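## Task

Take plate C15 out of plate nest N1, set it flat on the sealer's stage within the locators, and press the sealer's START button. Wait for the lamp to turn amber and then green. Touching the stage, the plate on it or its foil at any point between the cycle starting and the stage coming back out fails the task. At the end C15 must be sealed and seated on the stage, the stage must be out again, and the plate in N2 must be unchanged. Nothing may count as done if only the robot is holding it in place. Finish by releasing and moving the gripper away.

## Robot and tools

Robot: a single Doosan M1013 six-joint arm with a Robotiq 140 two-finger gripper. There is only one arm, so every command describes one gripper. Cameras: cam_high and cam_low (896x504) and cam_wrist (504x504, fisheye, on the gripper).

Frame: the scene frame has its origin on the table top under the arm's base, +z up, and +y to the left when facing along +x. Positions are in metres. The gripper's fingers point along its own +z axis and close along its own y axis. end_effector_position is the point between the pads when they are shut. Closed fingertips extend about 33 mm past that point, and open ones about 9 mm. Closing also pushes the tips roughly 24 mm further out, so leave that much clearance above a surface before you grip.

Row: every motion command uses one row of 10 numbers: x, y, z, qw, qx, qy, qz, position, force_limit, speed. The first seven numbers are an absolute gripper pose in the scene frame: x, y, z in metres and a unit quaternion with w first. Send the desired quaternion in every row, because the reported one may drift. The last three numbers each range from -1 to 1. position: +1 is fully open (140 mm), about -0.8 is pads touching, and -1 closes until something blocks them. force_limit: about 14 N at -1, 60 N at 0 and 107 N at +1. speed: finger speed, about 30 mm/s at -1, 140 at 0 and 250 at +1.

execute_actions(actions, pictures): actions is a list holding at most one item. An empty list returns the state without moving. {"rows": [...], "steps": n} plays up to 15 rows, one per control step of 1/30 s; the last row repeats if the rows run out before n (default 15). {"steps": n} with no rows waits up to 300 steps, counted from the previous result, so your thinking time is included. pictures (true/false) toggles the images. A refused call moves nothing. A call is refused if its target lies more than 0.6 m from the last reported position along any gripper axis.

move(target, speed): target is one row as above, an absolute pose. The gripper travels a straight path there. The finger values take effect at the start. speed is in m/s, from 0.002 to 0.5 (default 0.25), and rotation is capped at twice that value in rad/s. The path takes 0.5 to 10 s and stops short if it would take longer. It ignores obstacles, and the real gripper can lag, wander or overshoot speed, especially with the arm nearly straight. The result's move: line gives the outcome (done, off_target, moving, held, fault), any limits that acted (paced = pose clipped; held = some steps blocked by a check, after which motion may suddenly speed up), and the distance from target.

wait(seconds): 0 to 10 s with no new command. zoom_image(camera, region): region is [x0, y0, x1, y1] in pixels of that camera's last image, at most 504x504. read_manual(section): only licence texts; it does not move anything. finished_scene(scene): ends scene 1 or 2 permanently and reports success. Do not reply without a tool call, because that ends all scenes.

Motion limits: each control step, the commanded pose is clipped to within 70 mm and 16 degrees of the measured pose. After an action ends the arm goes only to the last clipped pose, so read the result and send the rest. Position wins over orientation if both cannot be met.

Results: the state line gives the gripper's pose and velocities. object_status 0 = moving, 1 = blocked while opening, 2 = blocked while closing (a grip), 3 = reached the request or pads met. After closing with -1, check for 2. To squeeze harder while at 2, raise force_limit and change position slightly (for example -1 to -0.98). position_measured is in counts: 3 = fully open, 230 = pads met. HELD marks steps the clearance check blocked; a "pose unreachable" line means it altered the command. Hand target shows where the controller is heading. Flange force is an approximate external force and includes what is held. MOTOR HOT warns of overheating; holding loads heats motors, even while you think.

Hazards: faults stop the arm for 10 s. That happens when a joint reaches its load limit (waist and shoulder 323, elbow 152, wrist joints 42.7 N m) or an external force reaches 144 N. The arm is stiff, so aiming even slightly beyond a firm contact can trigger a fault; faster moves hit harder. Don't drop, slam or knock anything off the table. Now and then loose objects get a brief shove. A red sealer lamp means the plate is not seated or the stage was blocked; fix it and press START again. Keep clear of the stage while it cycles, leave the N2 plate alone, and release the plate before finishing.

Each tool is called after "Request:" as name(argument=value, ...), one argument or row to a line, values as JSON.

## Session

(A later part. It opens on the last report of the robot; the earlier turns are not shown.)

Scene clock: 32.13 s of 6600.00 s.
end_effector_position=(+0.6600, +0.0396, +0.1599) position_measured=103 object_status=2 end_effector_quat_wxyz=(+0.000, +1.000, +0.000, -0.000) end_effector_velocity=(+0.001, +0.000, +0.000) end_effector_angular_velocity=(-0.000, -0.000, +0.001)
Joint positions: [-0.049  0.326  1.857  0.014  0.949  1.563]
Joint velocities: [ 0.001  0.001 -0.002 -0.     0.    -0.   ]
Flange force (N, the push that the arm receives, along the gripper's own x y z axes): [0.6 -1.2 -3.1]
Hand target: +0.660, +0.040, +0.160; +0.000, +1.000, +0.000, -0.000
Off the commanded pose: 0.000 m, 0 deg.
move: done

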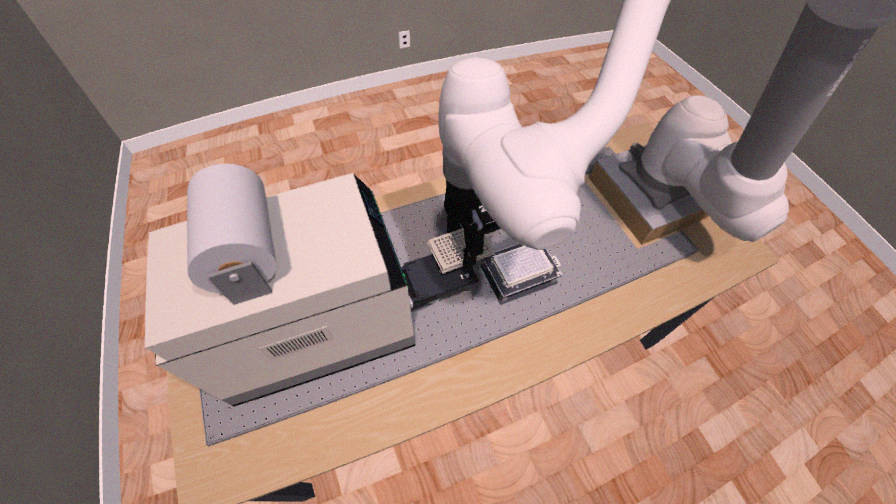

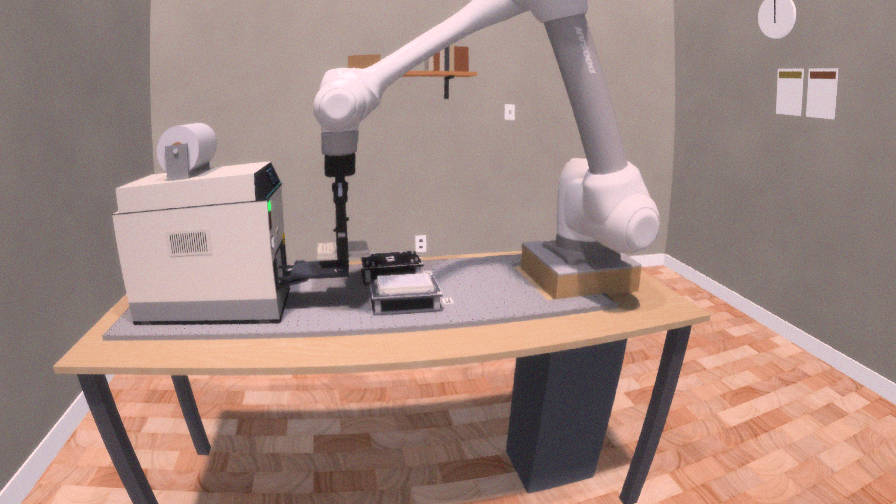

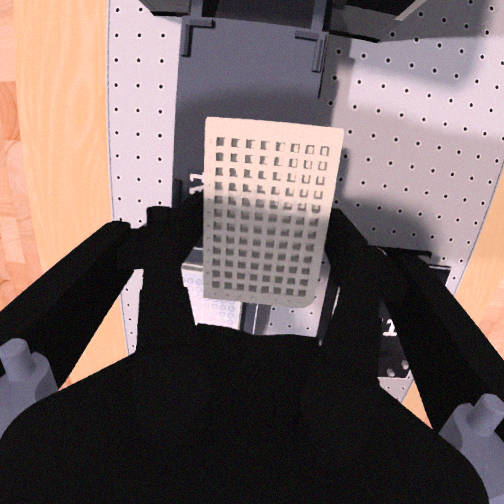

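Request:
move(
  target=[0.712,0.054,0.15,0,1,0,0,-0.98,-0.5,-0.7],
  speed=0.05,
)

Request:
zoom_image(
  camera="cam_low",
  region=[255,190,375,300],
)

Request:
zoom_image(
  camera="cam_wrist",
  region=[150,60,400,330],
)

Scene clock: 34.77 s of 6600.00 s.
end_effector_position=(+0.7120, +0.0539, +0.1500) position_measured=103 object_status=2 end_effector_quat_wxyz=(+0.000, +1.000, +0.000, -0.000) end_effector_velocity=(-0.000, +0.000, -0.000) end_effector_angular_velocity=(+0.000, +0.001, +0.000)
Joint positions: [-0.029  0.407  1.757  0.014  0.968  1.584]
Joint velocities: [ 0.     0.    -0.     0.001  0.001 -0.   ]
Flange force (N, the push that the arm receives, along the gripper's own x y z axes): [-3.4 0.7 -5.1]
Hand target: +0.712, +0.054, +0.150; +0.000, +1.000, +0.000, -0.000
Off the commanded pose: 0.000 m, 0 deg.
move: done

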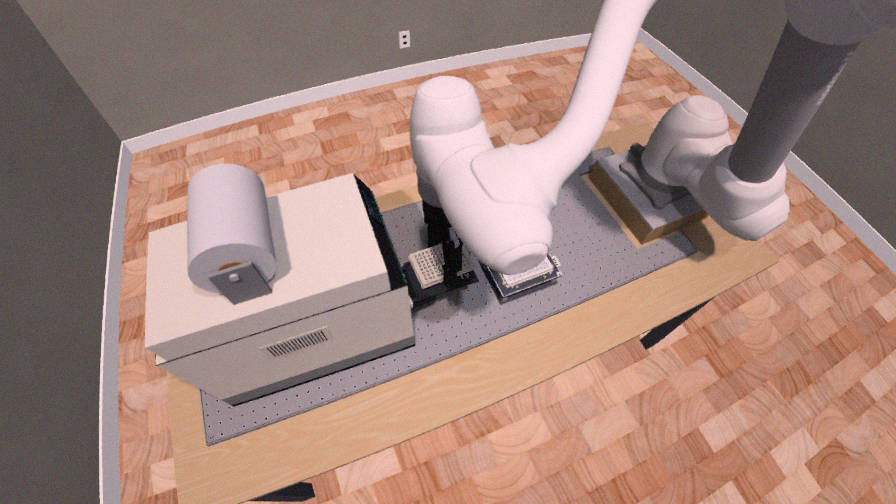

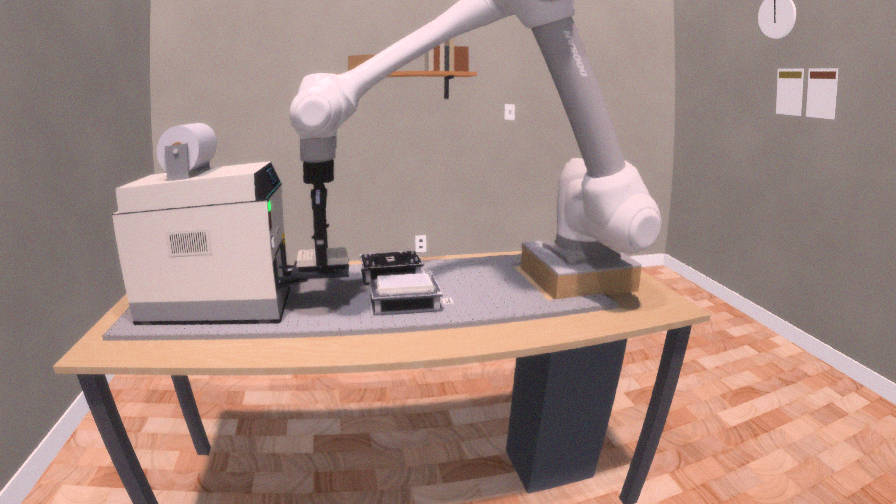

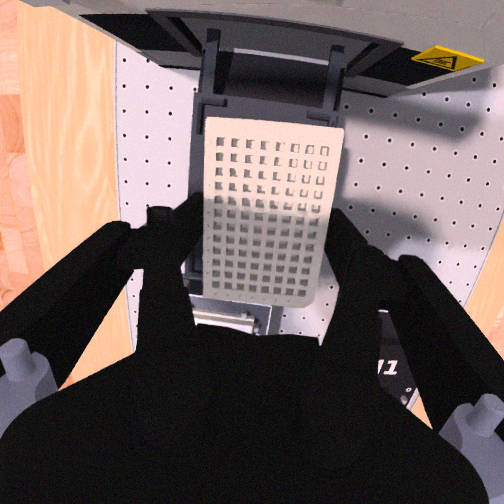

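Region (255, 190, 375, 300) of cam_low's 896x504 image, scaled by 4.200, with more detail than that image has; it fills the top 462 rows of this view, and the rest is white.

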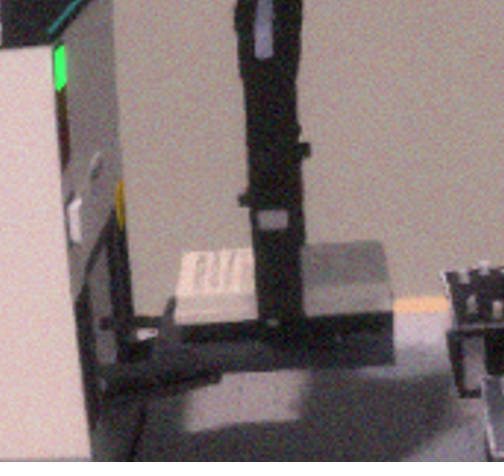

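Region (150, 60, 400, 330) of cam_wrist's 504x504 image, scaled by 1.867, with more detail than that image has; it fills the left 467 columns of this view, and the rest is white.

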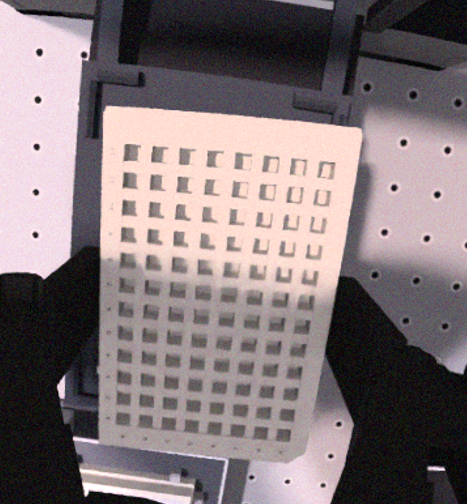

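Request:
move(
  target=[0.718,0.061,0.14,0,0.99976,-0.022,0,-0.98,-0.5,-0.7],
  speed=0.02,
)

Request:
zoom_image(
  camera="cam_low",
  region=[255,190,375,300],
)

Request:
zoom_image(
  camera="cam_wrist",
  region=[150,60,400,330],
)

Scene clock: 38.53 s of 6600.00 s.
end_effector_position=(+0.7180, +0.0610, +0.1400) position_measured=103 object_status=2 end_effector_quat_wxyz=(+0.000, +1.000, -0.022, +0.000) end_effector_velocity=(+0.000, +0.000, -0.000) end_effector_angular_velocity=(-0.000, -0.000, -0.000)
Joint positions: [-0.019  0.425  1.751  0.014  0.956  1.637]
Joint velocities: [ 0.     0.    -0.    -0.    -0.     0.001]
Flange force (N, the push that the arm receives, along the gripper's own x y z axes): [-5.0 4.1 -10.1]
Hand target: +0.718, +0.061, +0.140; +0.000, +1.000, -0.022, -0.000
Off the commanded pose: 0.000 m, 0 deg.
move: done

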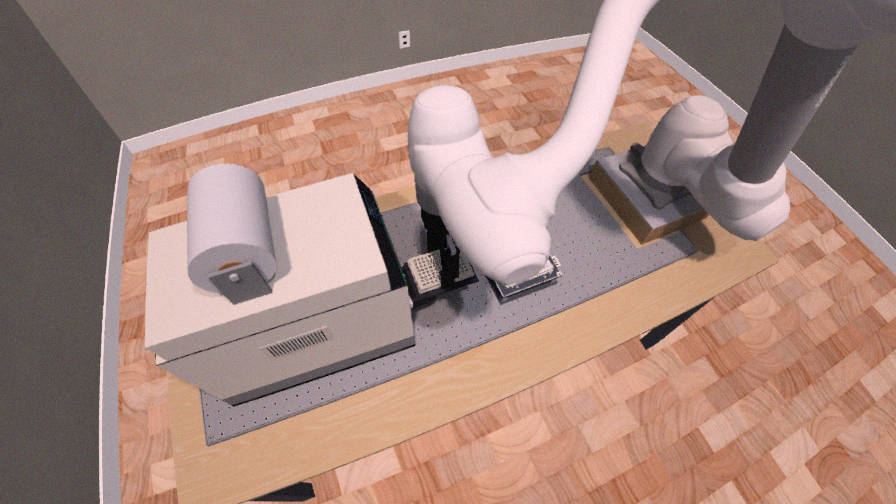

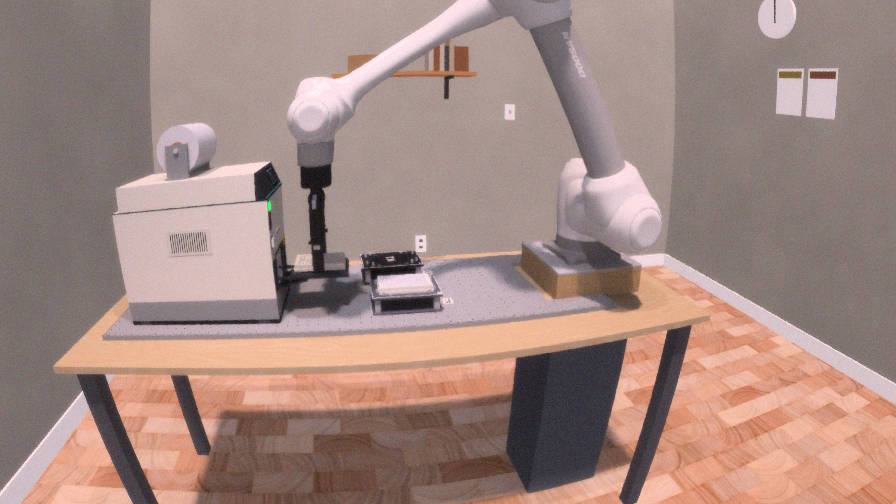

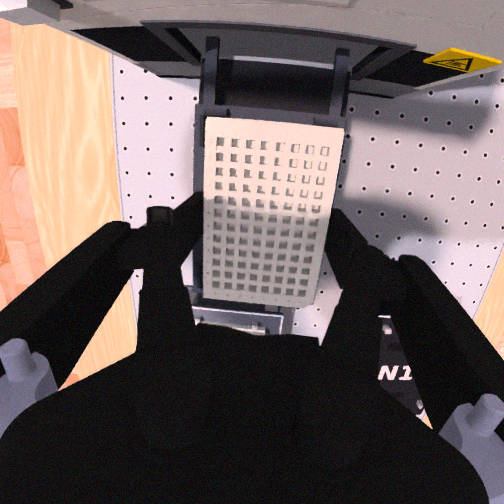

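Region (255, 190, 375, 300) of cam_low's 896x504 image, scaled by 4.200, with more detail than that image has; it fills the top 462 rows of this view, and the rest is white.

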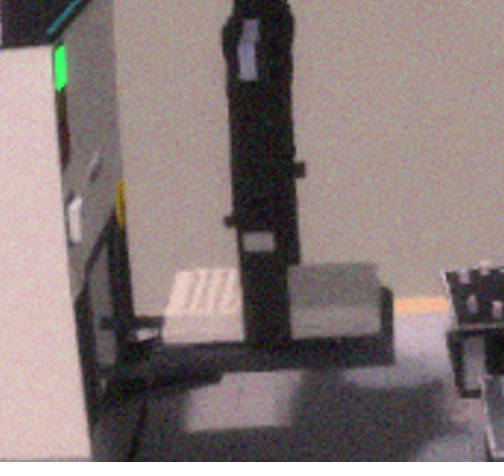

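Region (150, 60, 400, 330) of cam_wrist's 504x504 image, scaled by 1.867, with more detail than that image has; it fills the left 467 columns of this view, and the rest is white.

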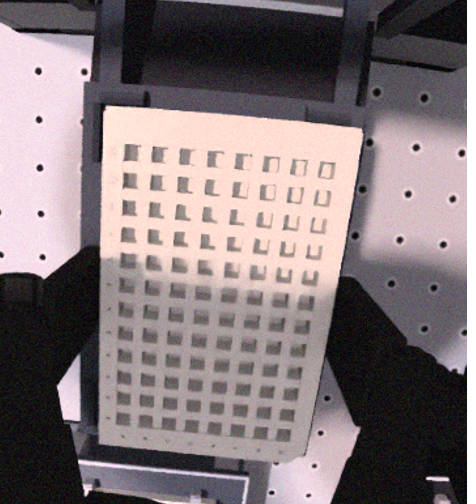

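Request:
move(
  target=[0.7165,0.0645,0.142,0,0.99976,-0.022,0,-0.98,-0.5,-0.7],
  speed=0.006,
)

Request:
zoom_image(
  camera="cam_wrist",
  region=[150,60,400,330],
)

Request:
zoom_image(
  camera="cam_high",
  region=[390,235,490,315],
)

Scene clock: 40.77 s of 6600.00 s.
end_effector_position=(+0.7165, +0.0645, +0.1420) position_measured=103 object_status=2 end_effector_quat_wxyz=(-0.000, +1.000, -0.022, -0.000) end_effector_velocity=(-0.001, +0.000, -0.001) end_effector_angular_velocity=(+0.001, +0.001, +0.000)
Joint positions: [-0.014  0.422  1.752  0.014  0.958  1.642]
Joint velocities: [ 0.     0.     0.001  0.001  0.    -0.001]
Flange force (N, the push that the arm receives, along the gripper's own x y z axes): [-2.8 1.2 -5.0]
Hand target: +0.717, +0.064, +0.142; +0.000, +1.000, -0.022, -0.000
Off the commanded pose: 0.000 m, 0 deg.
move: done

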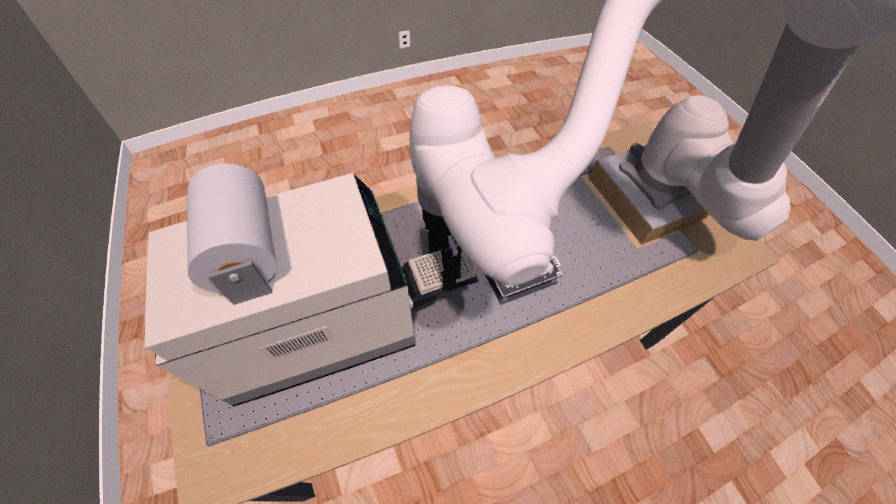

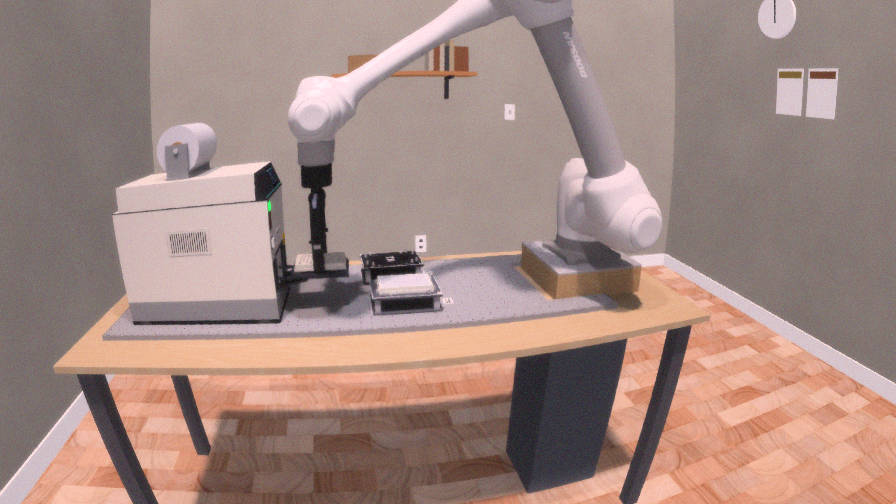

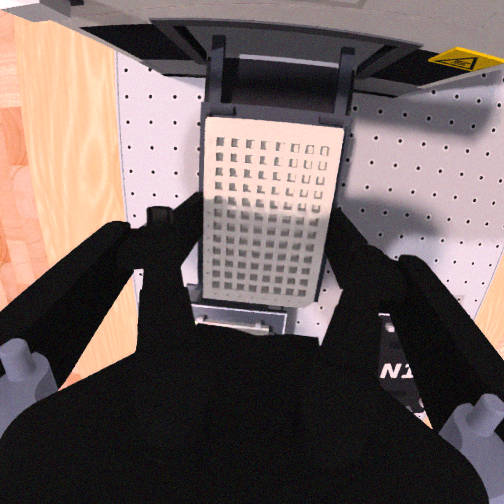

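Region (150, 60, 400, 330) of cam_wrist's 504x504 image, scaled by 1.867, with more detail than that image has; it fills the left 467 columns of this view, and the rest is white.

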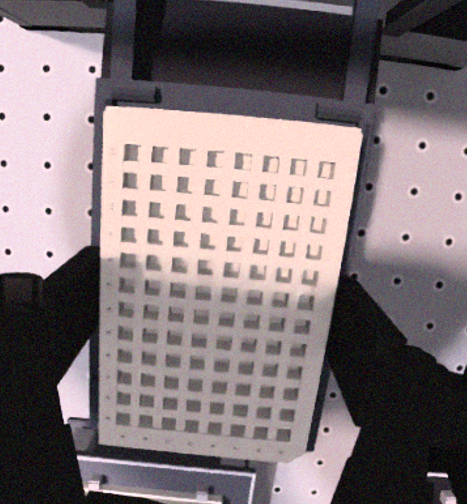

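Region (390, 235, 490, 315) of cam_high's 896x504 image, scaled by 5.040, with more detail than that image has; it fills the top 403 rows of this view, and the rest is white.

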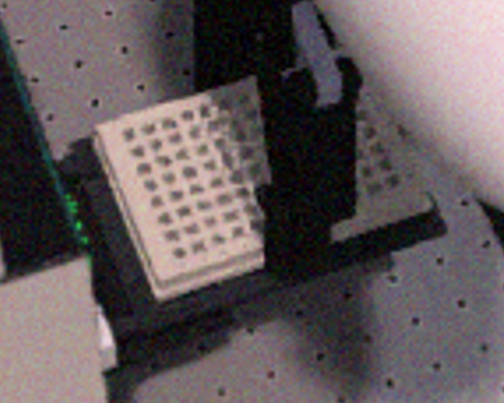

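Request:
move(
  target=[0.717,0.064,0.1385,0,0.99966,-0.026,0,-0.98,-0.5,-0.7],
  speed=0.004,
)

Request:
zoom_image(
  camera="cam_wrist",
  region=[150,60,400,330],
)

Scene clock: 43.13 s of 6600.00 s.
end_effector_position=(+0.7170, +0.0640, +0.1385) position_measured=103 object_status=2 end_effector_quat_wxyz=(+0.000, +1.000, -0.026, +0.000) end_effector_velocity=(-0.000, +0.000, -0.001) end_effector_angular_velocity=(+0.001, +0.000, -0.000)
Joint positions: [-0.015  0.425  1.753  0.014  0.953  1.65 ]
Joint velocities: [-0.     0.001  0.     0.001 -0.001 -0.   ]
Flange force (N, the push that the arm receives, along the gripper's own x y z axes): [1.9 -2.8 -8.8]
Hand target: +0.717, +0.064, +0.139; +0.000, +1.000, -0.026, +0.000
Off the commanded pose: 0.000 m, 0 deg.
move: done

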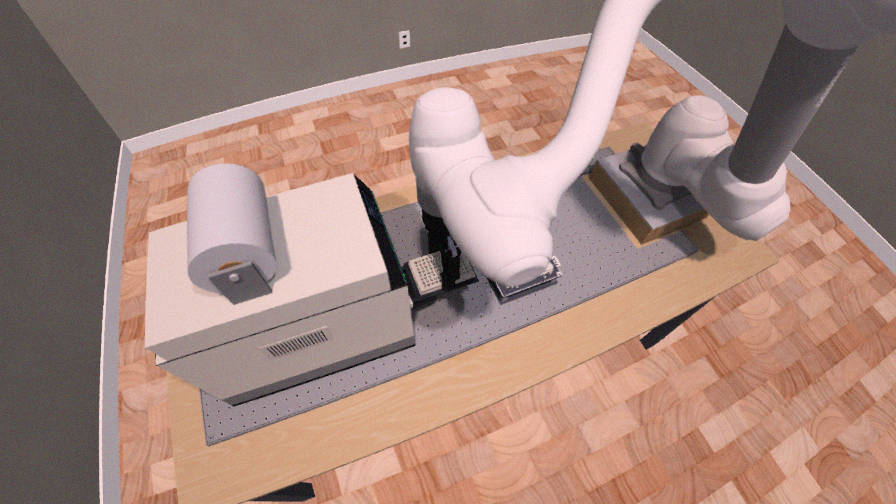

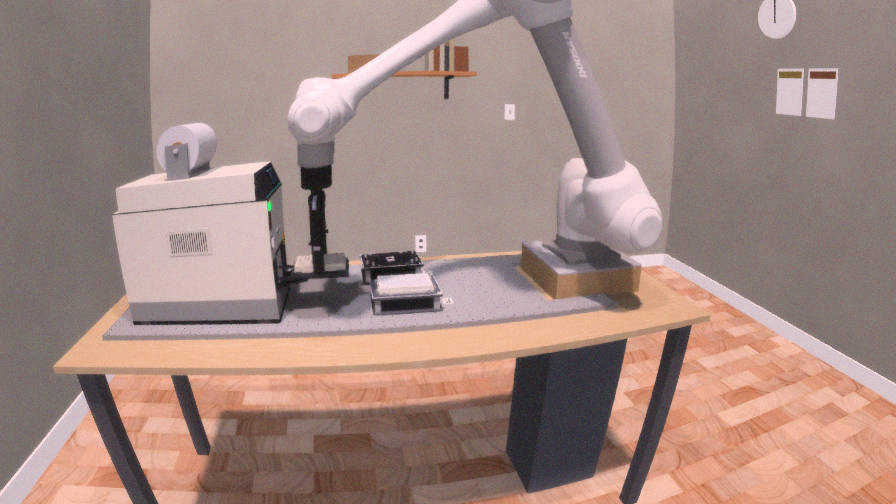

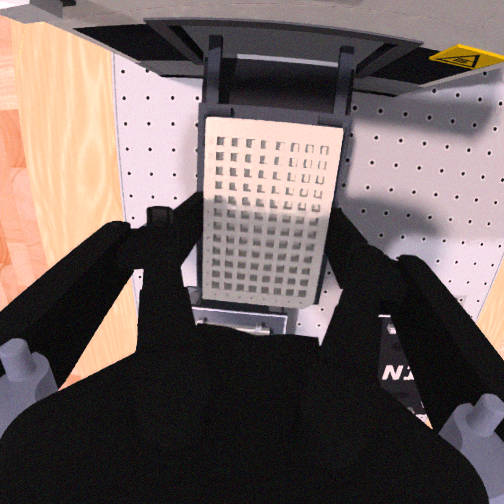

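Region (150, 60, 400, 330) of cam_wrist's 504x504 image, scaled by 1.867, with more detail than that image has; it fills the left 467 columns of this view, and the rest is white.

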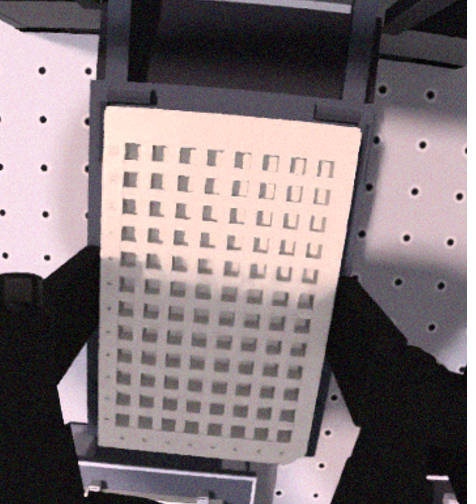

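Request:
move(
  target=[0.718,0.0643,0.137,0,0.99966,-0.026,0,-0.98,-0.5,-0.7],
  speed=0.003,
)

Request:
zoom_image(
  camera="cam_low",
  region=[275,230,365,290],
)

Scene clock: 45.23 s of 6600.00 s.
end_effector_position=(+0.7180, +0.0643, +0.1370) position_measured=103 object_status=2 end_effector_quat_wxyz=(+0.000, +1.000, -0.026, -0.000) end_effector_velocity=(-0.000, +0.000, +0.000) end_effector_angular_velocity=(-0.000, -0.001, -0.000)
Joint positions: [-0.015  0.428  1.752  0.014  0.951  1.65 ]
Joint velocities: [ 0.    -0.001  0.    -0.    -0.001  0.001]
Flange force (N, the push that the arm receives, along the gripper's own x y z axes): [4.7 1.3 -5.8]
Hand target: +0.718, +0.064, +0.137; +0.000, +1.000, -0.026, -0.000
Off the commanded pose: 0.000 m, 0 deg.
move: done

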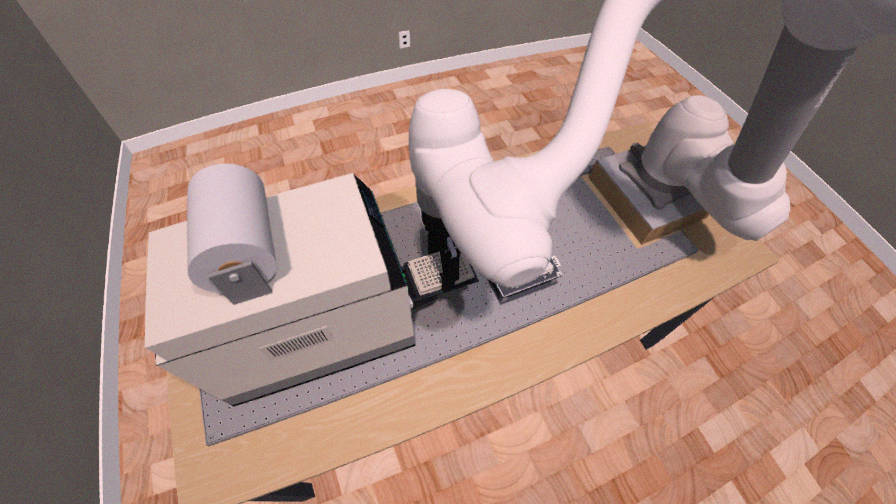

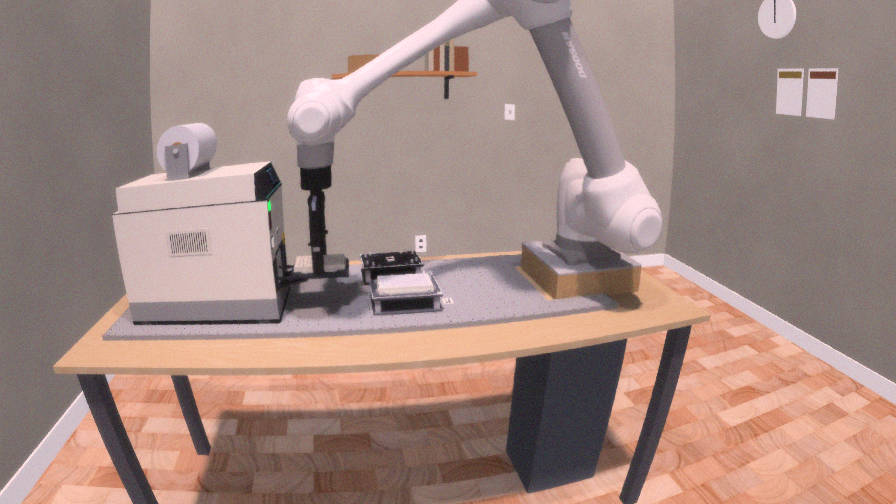

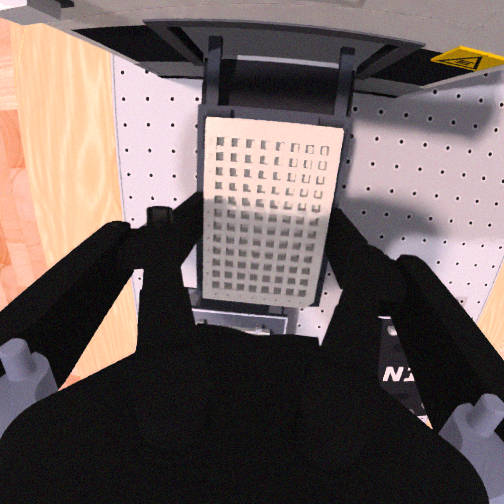

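Region (275, 230, 365, 290) of cam_low's 896x504 image, scaled by 5.600, with more detail than that image has.

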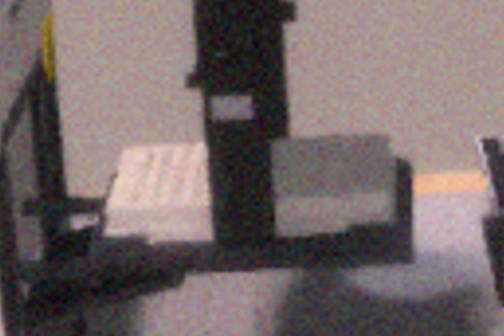

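Going in.

Request:
move(
  target=[0.7185,0.0643,0.1355,0,0.99966,-0.026,0,-0.98,-0.5,-0.7],
  speed=0.003,
)

Request:
zoom_image(
  camera="cam_low",
  region=[275,230,365,290],
)

Scene clock: 46.97 s of 6600.00 s.
end_effector_position=(+0.7185, +0.0643, +0.1355) position_measured=103 object_status=2 end_effector_quat_wxyz=(-0.000, +1.000, -0.026, +0.000) end_effector_velocity=(-0.000, +0.000, -0.000) end_effector_angular_velocity=(+0.000, -0.000, -0.002)
Joint positions: [-0.015  0.43   1.752  0.014  0.949  1.65 ]
Joint velocities: [ 0.    -0.     0.     0.001 -0.     0.001]
Flange force (N, the push that the arm receives, along the gripper's own x y z axes): [-4.2 0.0 -11.4]
Hand target: +0.718, +0.064, +0.136; +0.000, +1.000, -0.026, +0.000
Off the commanded pose: 0.000 m, 0 deg.
move: done

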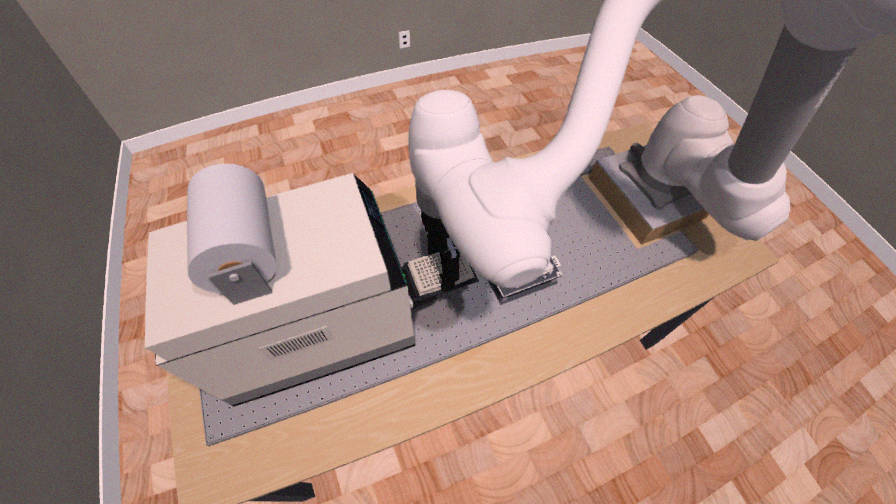

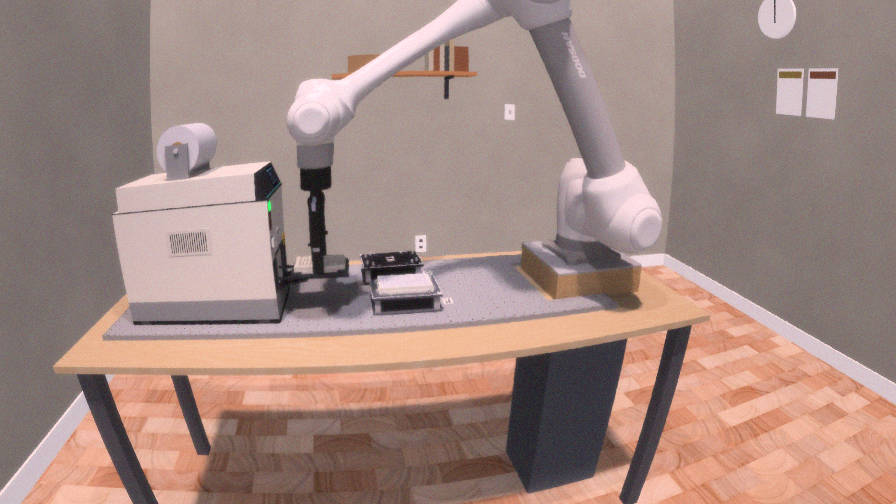

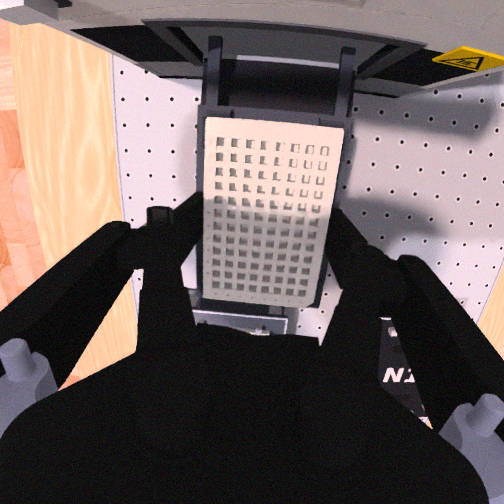

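Region (275, 230, 365, 290) of cam_low's 896x504 image, scaled by 5.600, with more detail than that image has.

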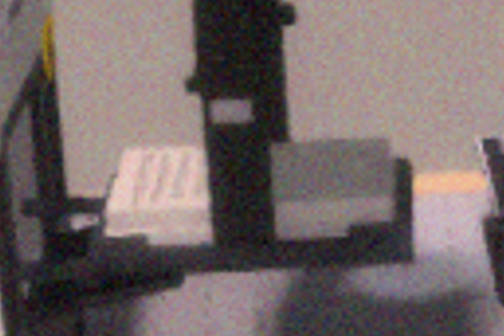

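Request:
move(
  target=[0.7185,0.0643,0.1357,0,0.99966,-0.026,0,0.5,-0.5,-0.5],
  speed=0.003,
)

Request:
move(
  target=[0.7185,0.0643,0.19,0,0.99966,-0.026,0,0.5,-0.5,-0.5],
  speed=0.08,
)

Request:
move(
  target=[0.68,0.17,0.22,0,0.866,0,0.5,-1,0,0.5],
  speed=0.25,
)

Scene clock: 49.33 s of 6600.00 s.
end_effector_position=(+0.7185, +0.0643, +0.1357) position_measured=66 object_status=3 end_effector_quat_wxyz=(-0.000, +1.000, -0.026, -0.000) end_effector_velocity=(-0.000, +0.000, -0.000) end_effector_angular_velocity=(+0.000, +0.001, -0.001)
Joint positions: [-0.015  0.43   1.752  0.014  0.949  1.65 ]
Joint velocities: [-0.     0.     0.     0.     0.     0.001]
Flange force (N, the push that the arm receives, along the gripper's own x y z axes): [-2.8 0.7 -4.2]
Hand target: +0.719, +0.064, +0.136; -0.000, +1.000, -0.026, +0.000
Off the commanded pose: 0.000 m, 0 deg.
move: done

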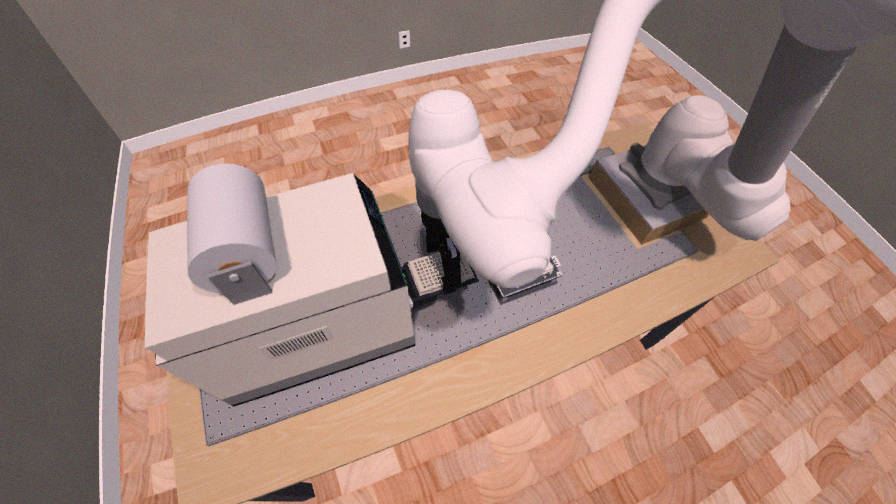

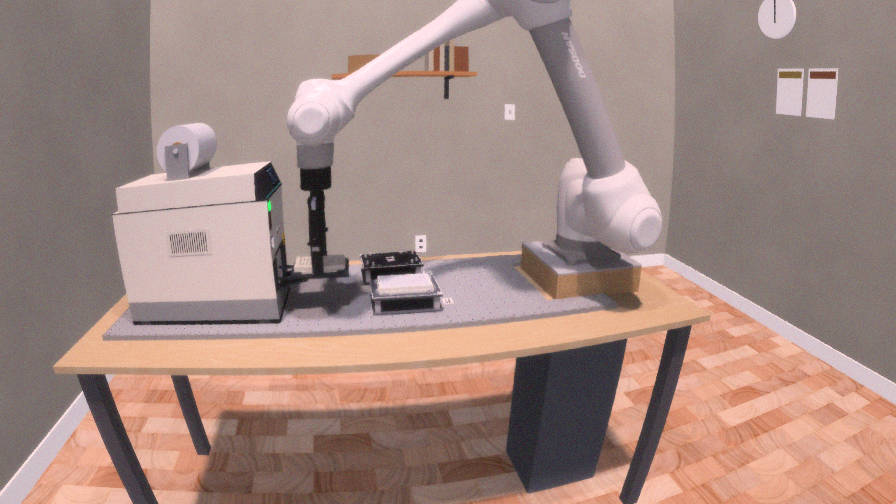

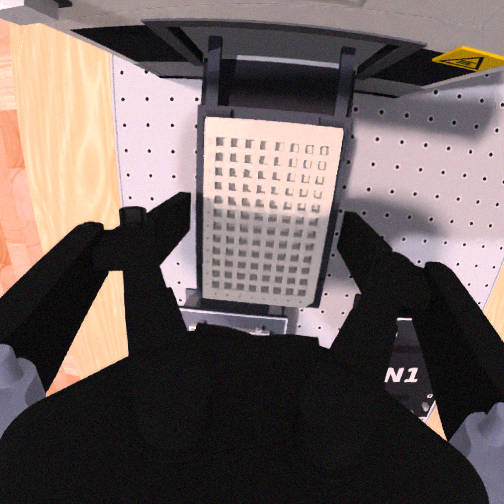

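Scene clock: 50.33 s of 6600.00 s.
end_effector_position=(+0.7186, +0.0643, +0.1899) position_measured=66 object_status=3 end_effector_quat_wxyz=(-0.000, +1.000, -0.026, -0.000) end_effector_velocity=(+0.000, +0.000, +0.000) end_effector_angular_velocity=(+0.000, -0.000, -0.000)
Joint positions: [-0.015  0.382  1.71   0.013  1.039  1.65 ]
Joint velocities: [-0.     0.    -0.001  0.001  0.001  0.   ]
Flange force (N, the push that the arm receives, along the gripper's own x y z axes): [-4.6 0.8 -3.9]
Hand target: +0.719, +0.064, +0.190; -0.000, +1.000, -0.026, -0.000
Off the commanded pose: 0.000 m, 0 deg.
move: done

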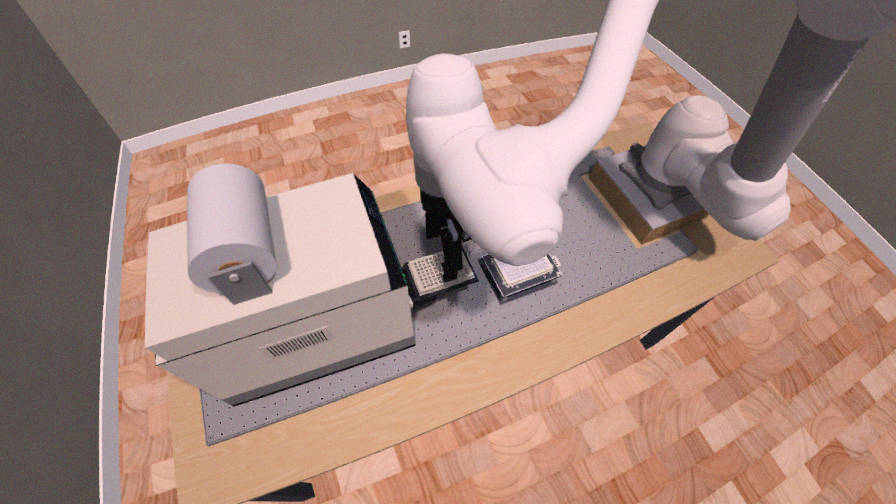

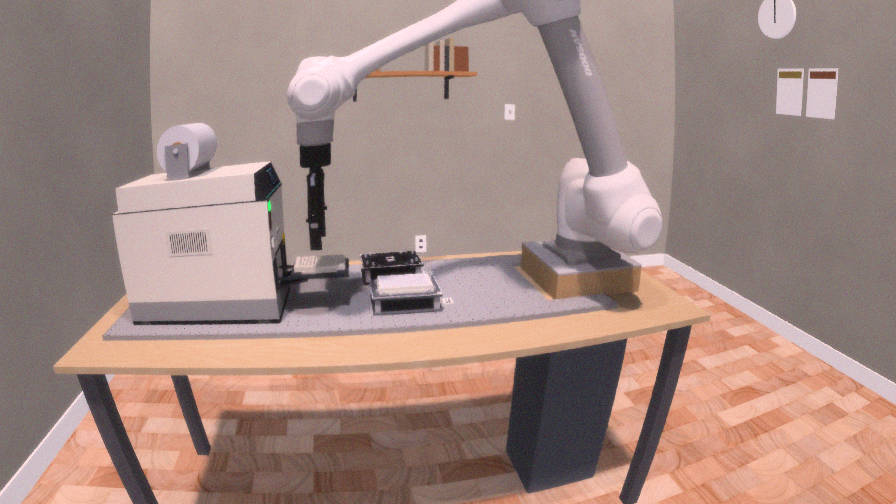

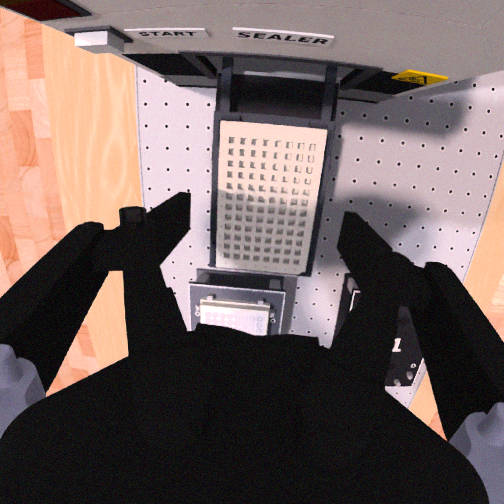

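Scene clock: 53.80 s of 6600.00 s.
end_effector_position=(+0.6802, +0.1696, +0.2196) position_measured=233 object_status=3 end_effector_quat_wxyz=(+0.000, +0.866, +0.000, +0.500) end_effector_velocity=(+0.000, +0.000, +0.001) end_effector_angular_velocity=(-0.002, -0.000, -0.002)
Joint positions: [ 0.272  0.155  2.364  0.61  -0.491  1.19 ]
Joint velocities: [ 0.002 -0.    -0.002  0.011 -0.    -0.011]
Flange force (N, the push that the arm receives, along the gripper's own x y z axes): [3.9 -1.9 -4.5]
Hand target: +0.680, +0.170, +0.220; +0.000, +0.866, +0.000, +0.500
Off the commanded pose: 0.001 m, 0 deg.
move: done

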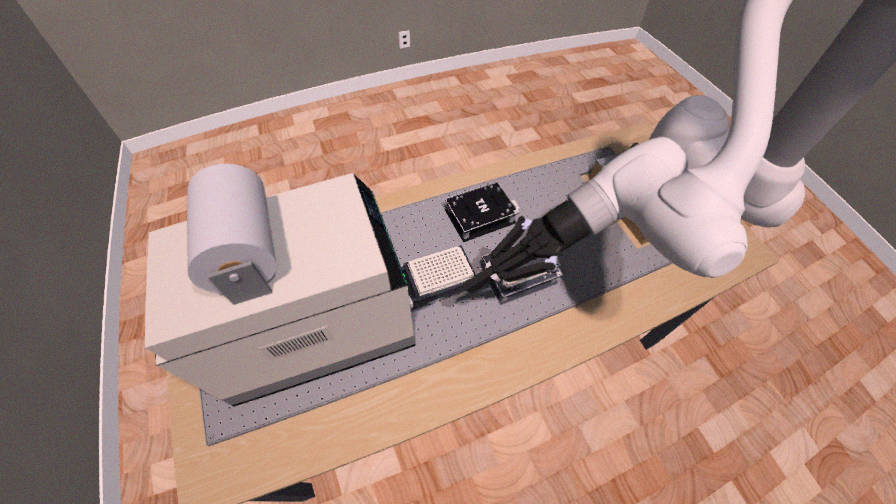

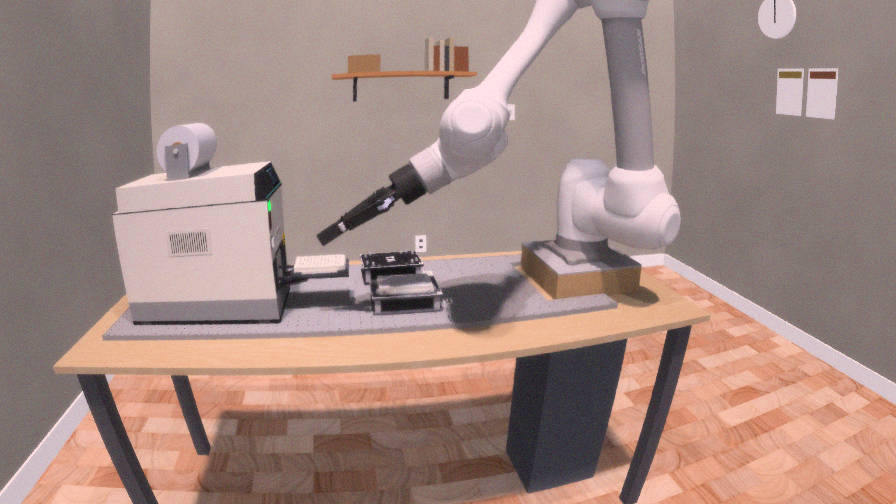

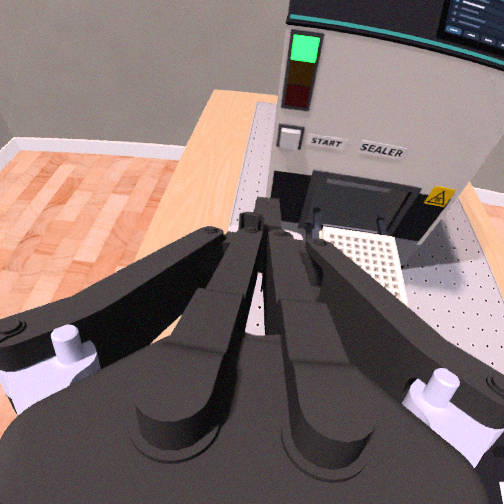

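Request:
move(
  target=[0.76,0.168,0.22,0,0.866,0,0.5,-1,0,0.5],
  speed=0.1,
)

Request:
zoom_image(
  camera="cam_low",
  region=[255,190,375,300],
)

Scene clock: 56.50 s of 6600.00 s.
end_effector_position=(+0.7600, +0.1680, +0.2199) position_measured=233 object_status=3 end_effector_quat_wxyz=(-0.000, +0.866, -0.000, +0.500) end_effector_velocity=(+0.001, -0.000, +0.000) end_effector_angular_velocity=(+0.001, -0.000, -0.001)
Joint positions: [ 0.218  0.249  2.232  0.554 -0.441  1.205]
Joint velocities: [-0.     0.001 -0.001  0.     0.     0.   ]
Flange force (N, the push that the arm receives, along the gripper's own x y z axes): [5.2 -1.2 -5.5]
Hand target: +0.760, +0.168, +0.220; -0.000, +0.866, -0.000, +0.500
Off the commanded pose: 0.000 m, 0 deg.
move: done

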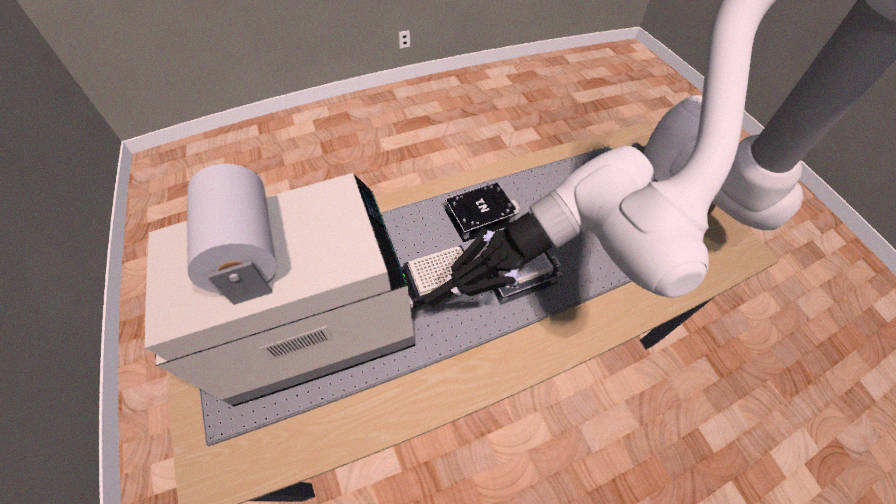

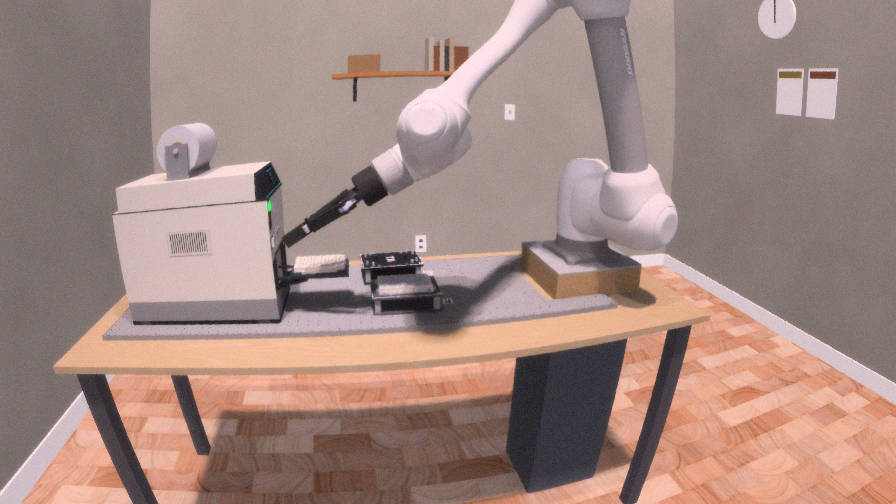

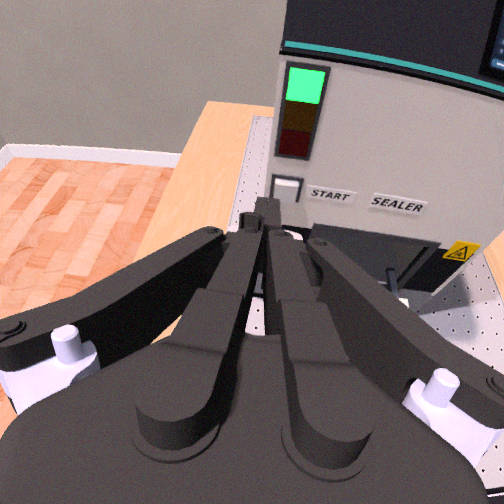

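Region (255, 190, 375, 300) of cam_low's 896x504 image, scaled by 4.200, with more detail than that image has; it fills the top 462 rows of this view, and the rest is white.

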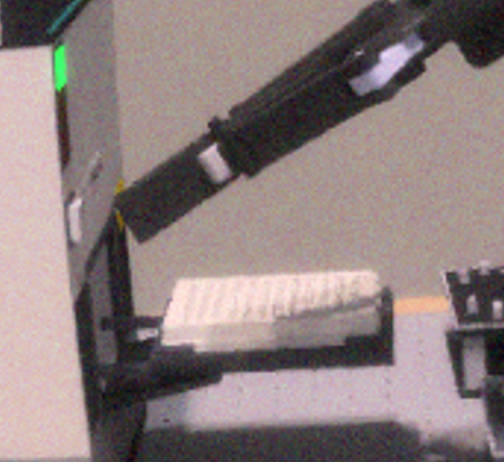

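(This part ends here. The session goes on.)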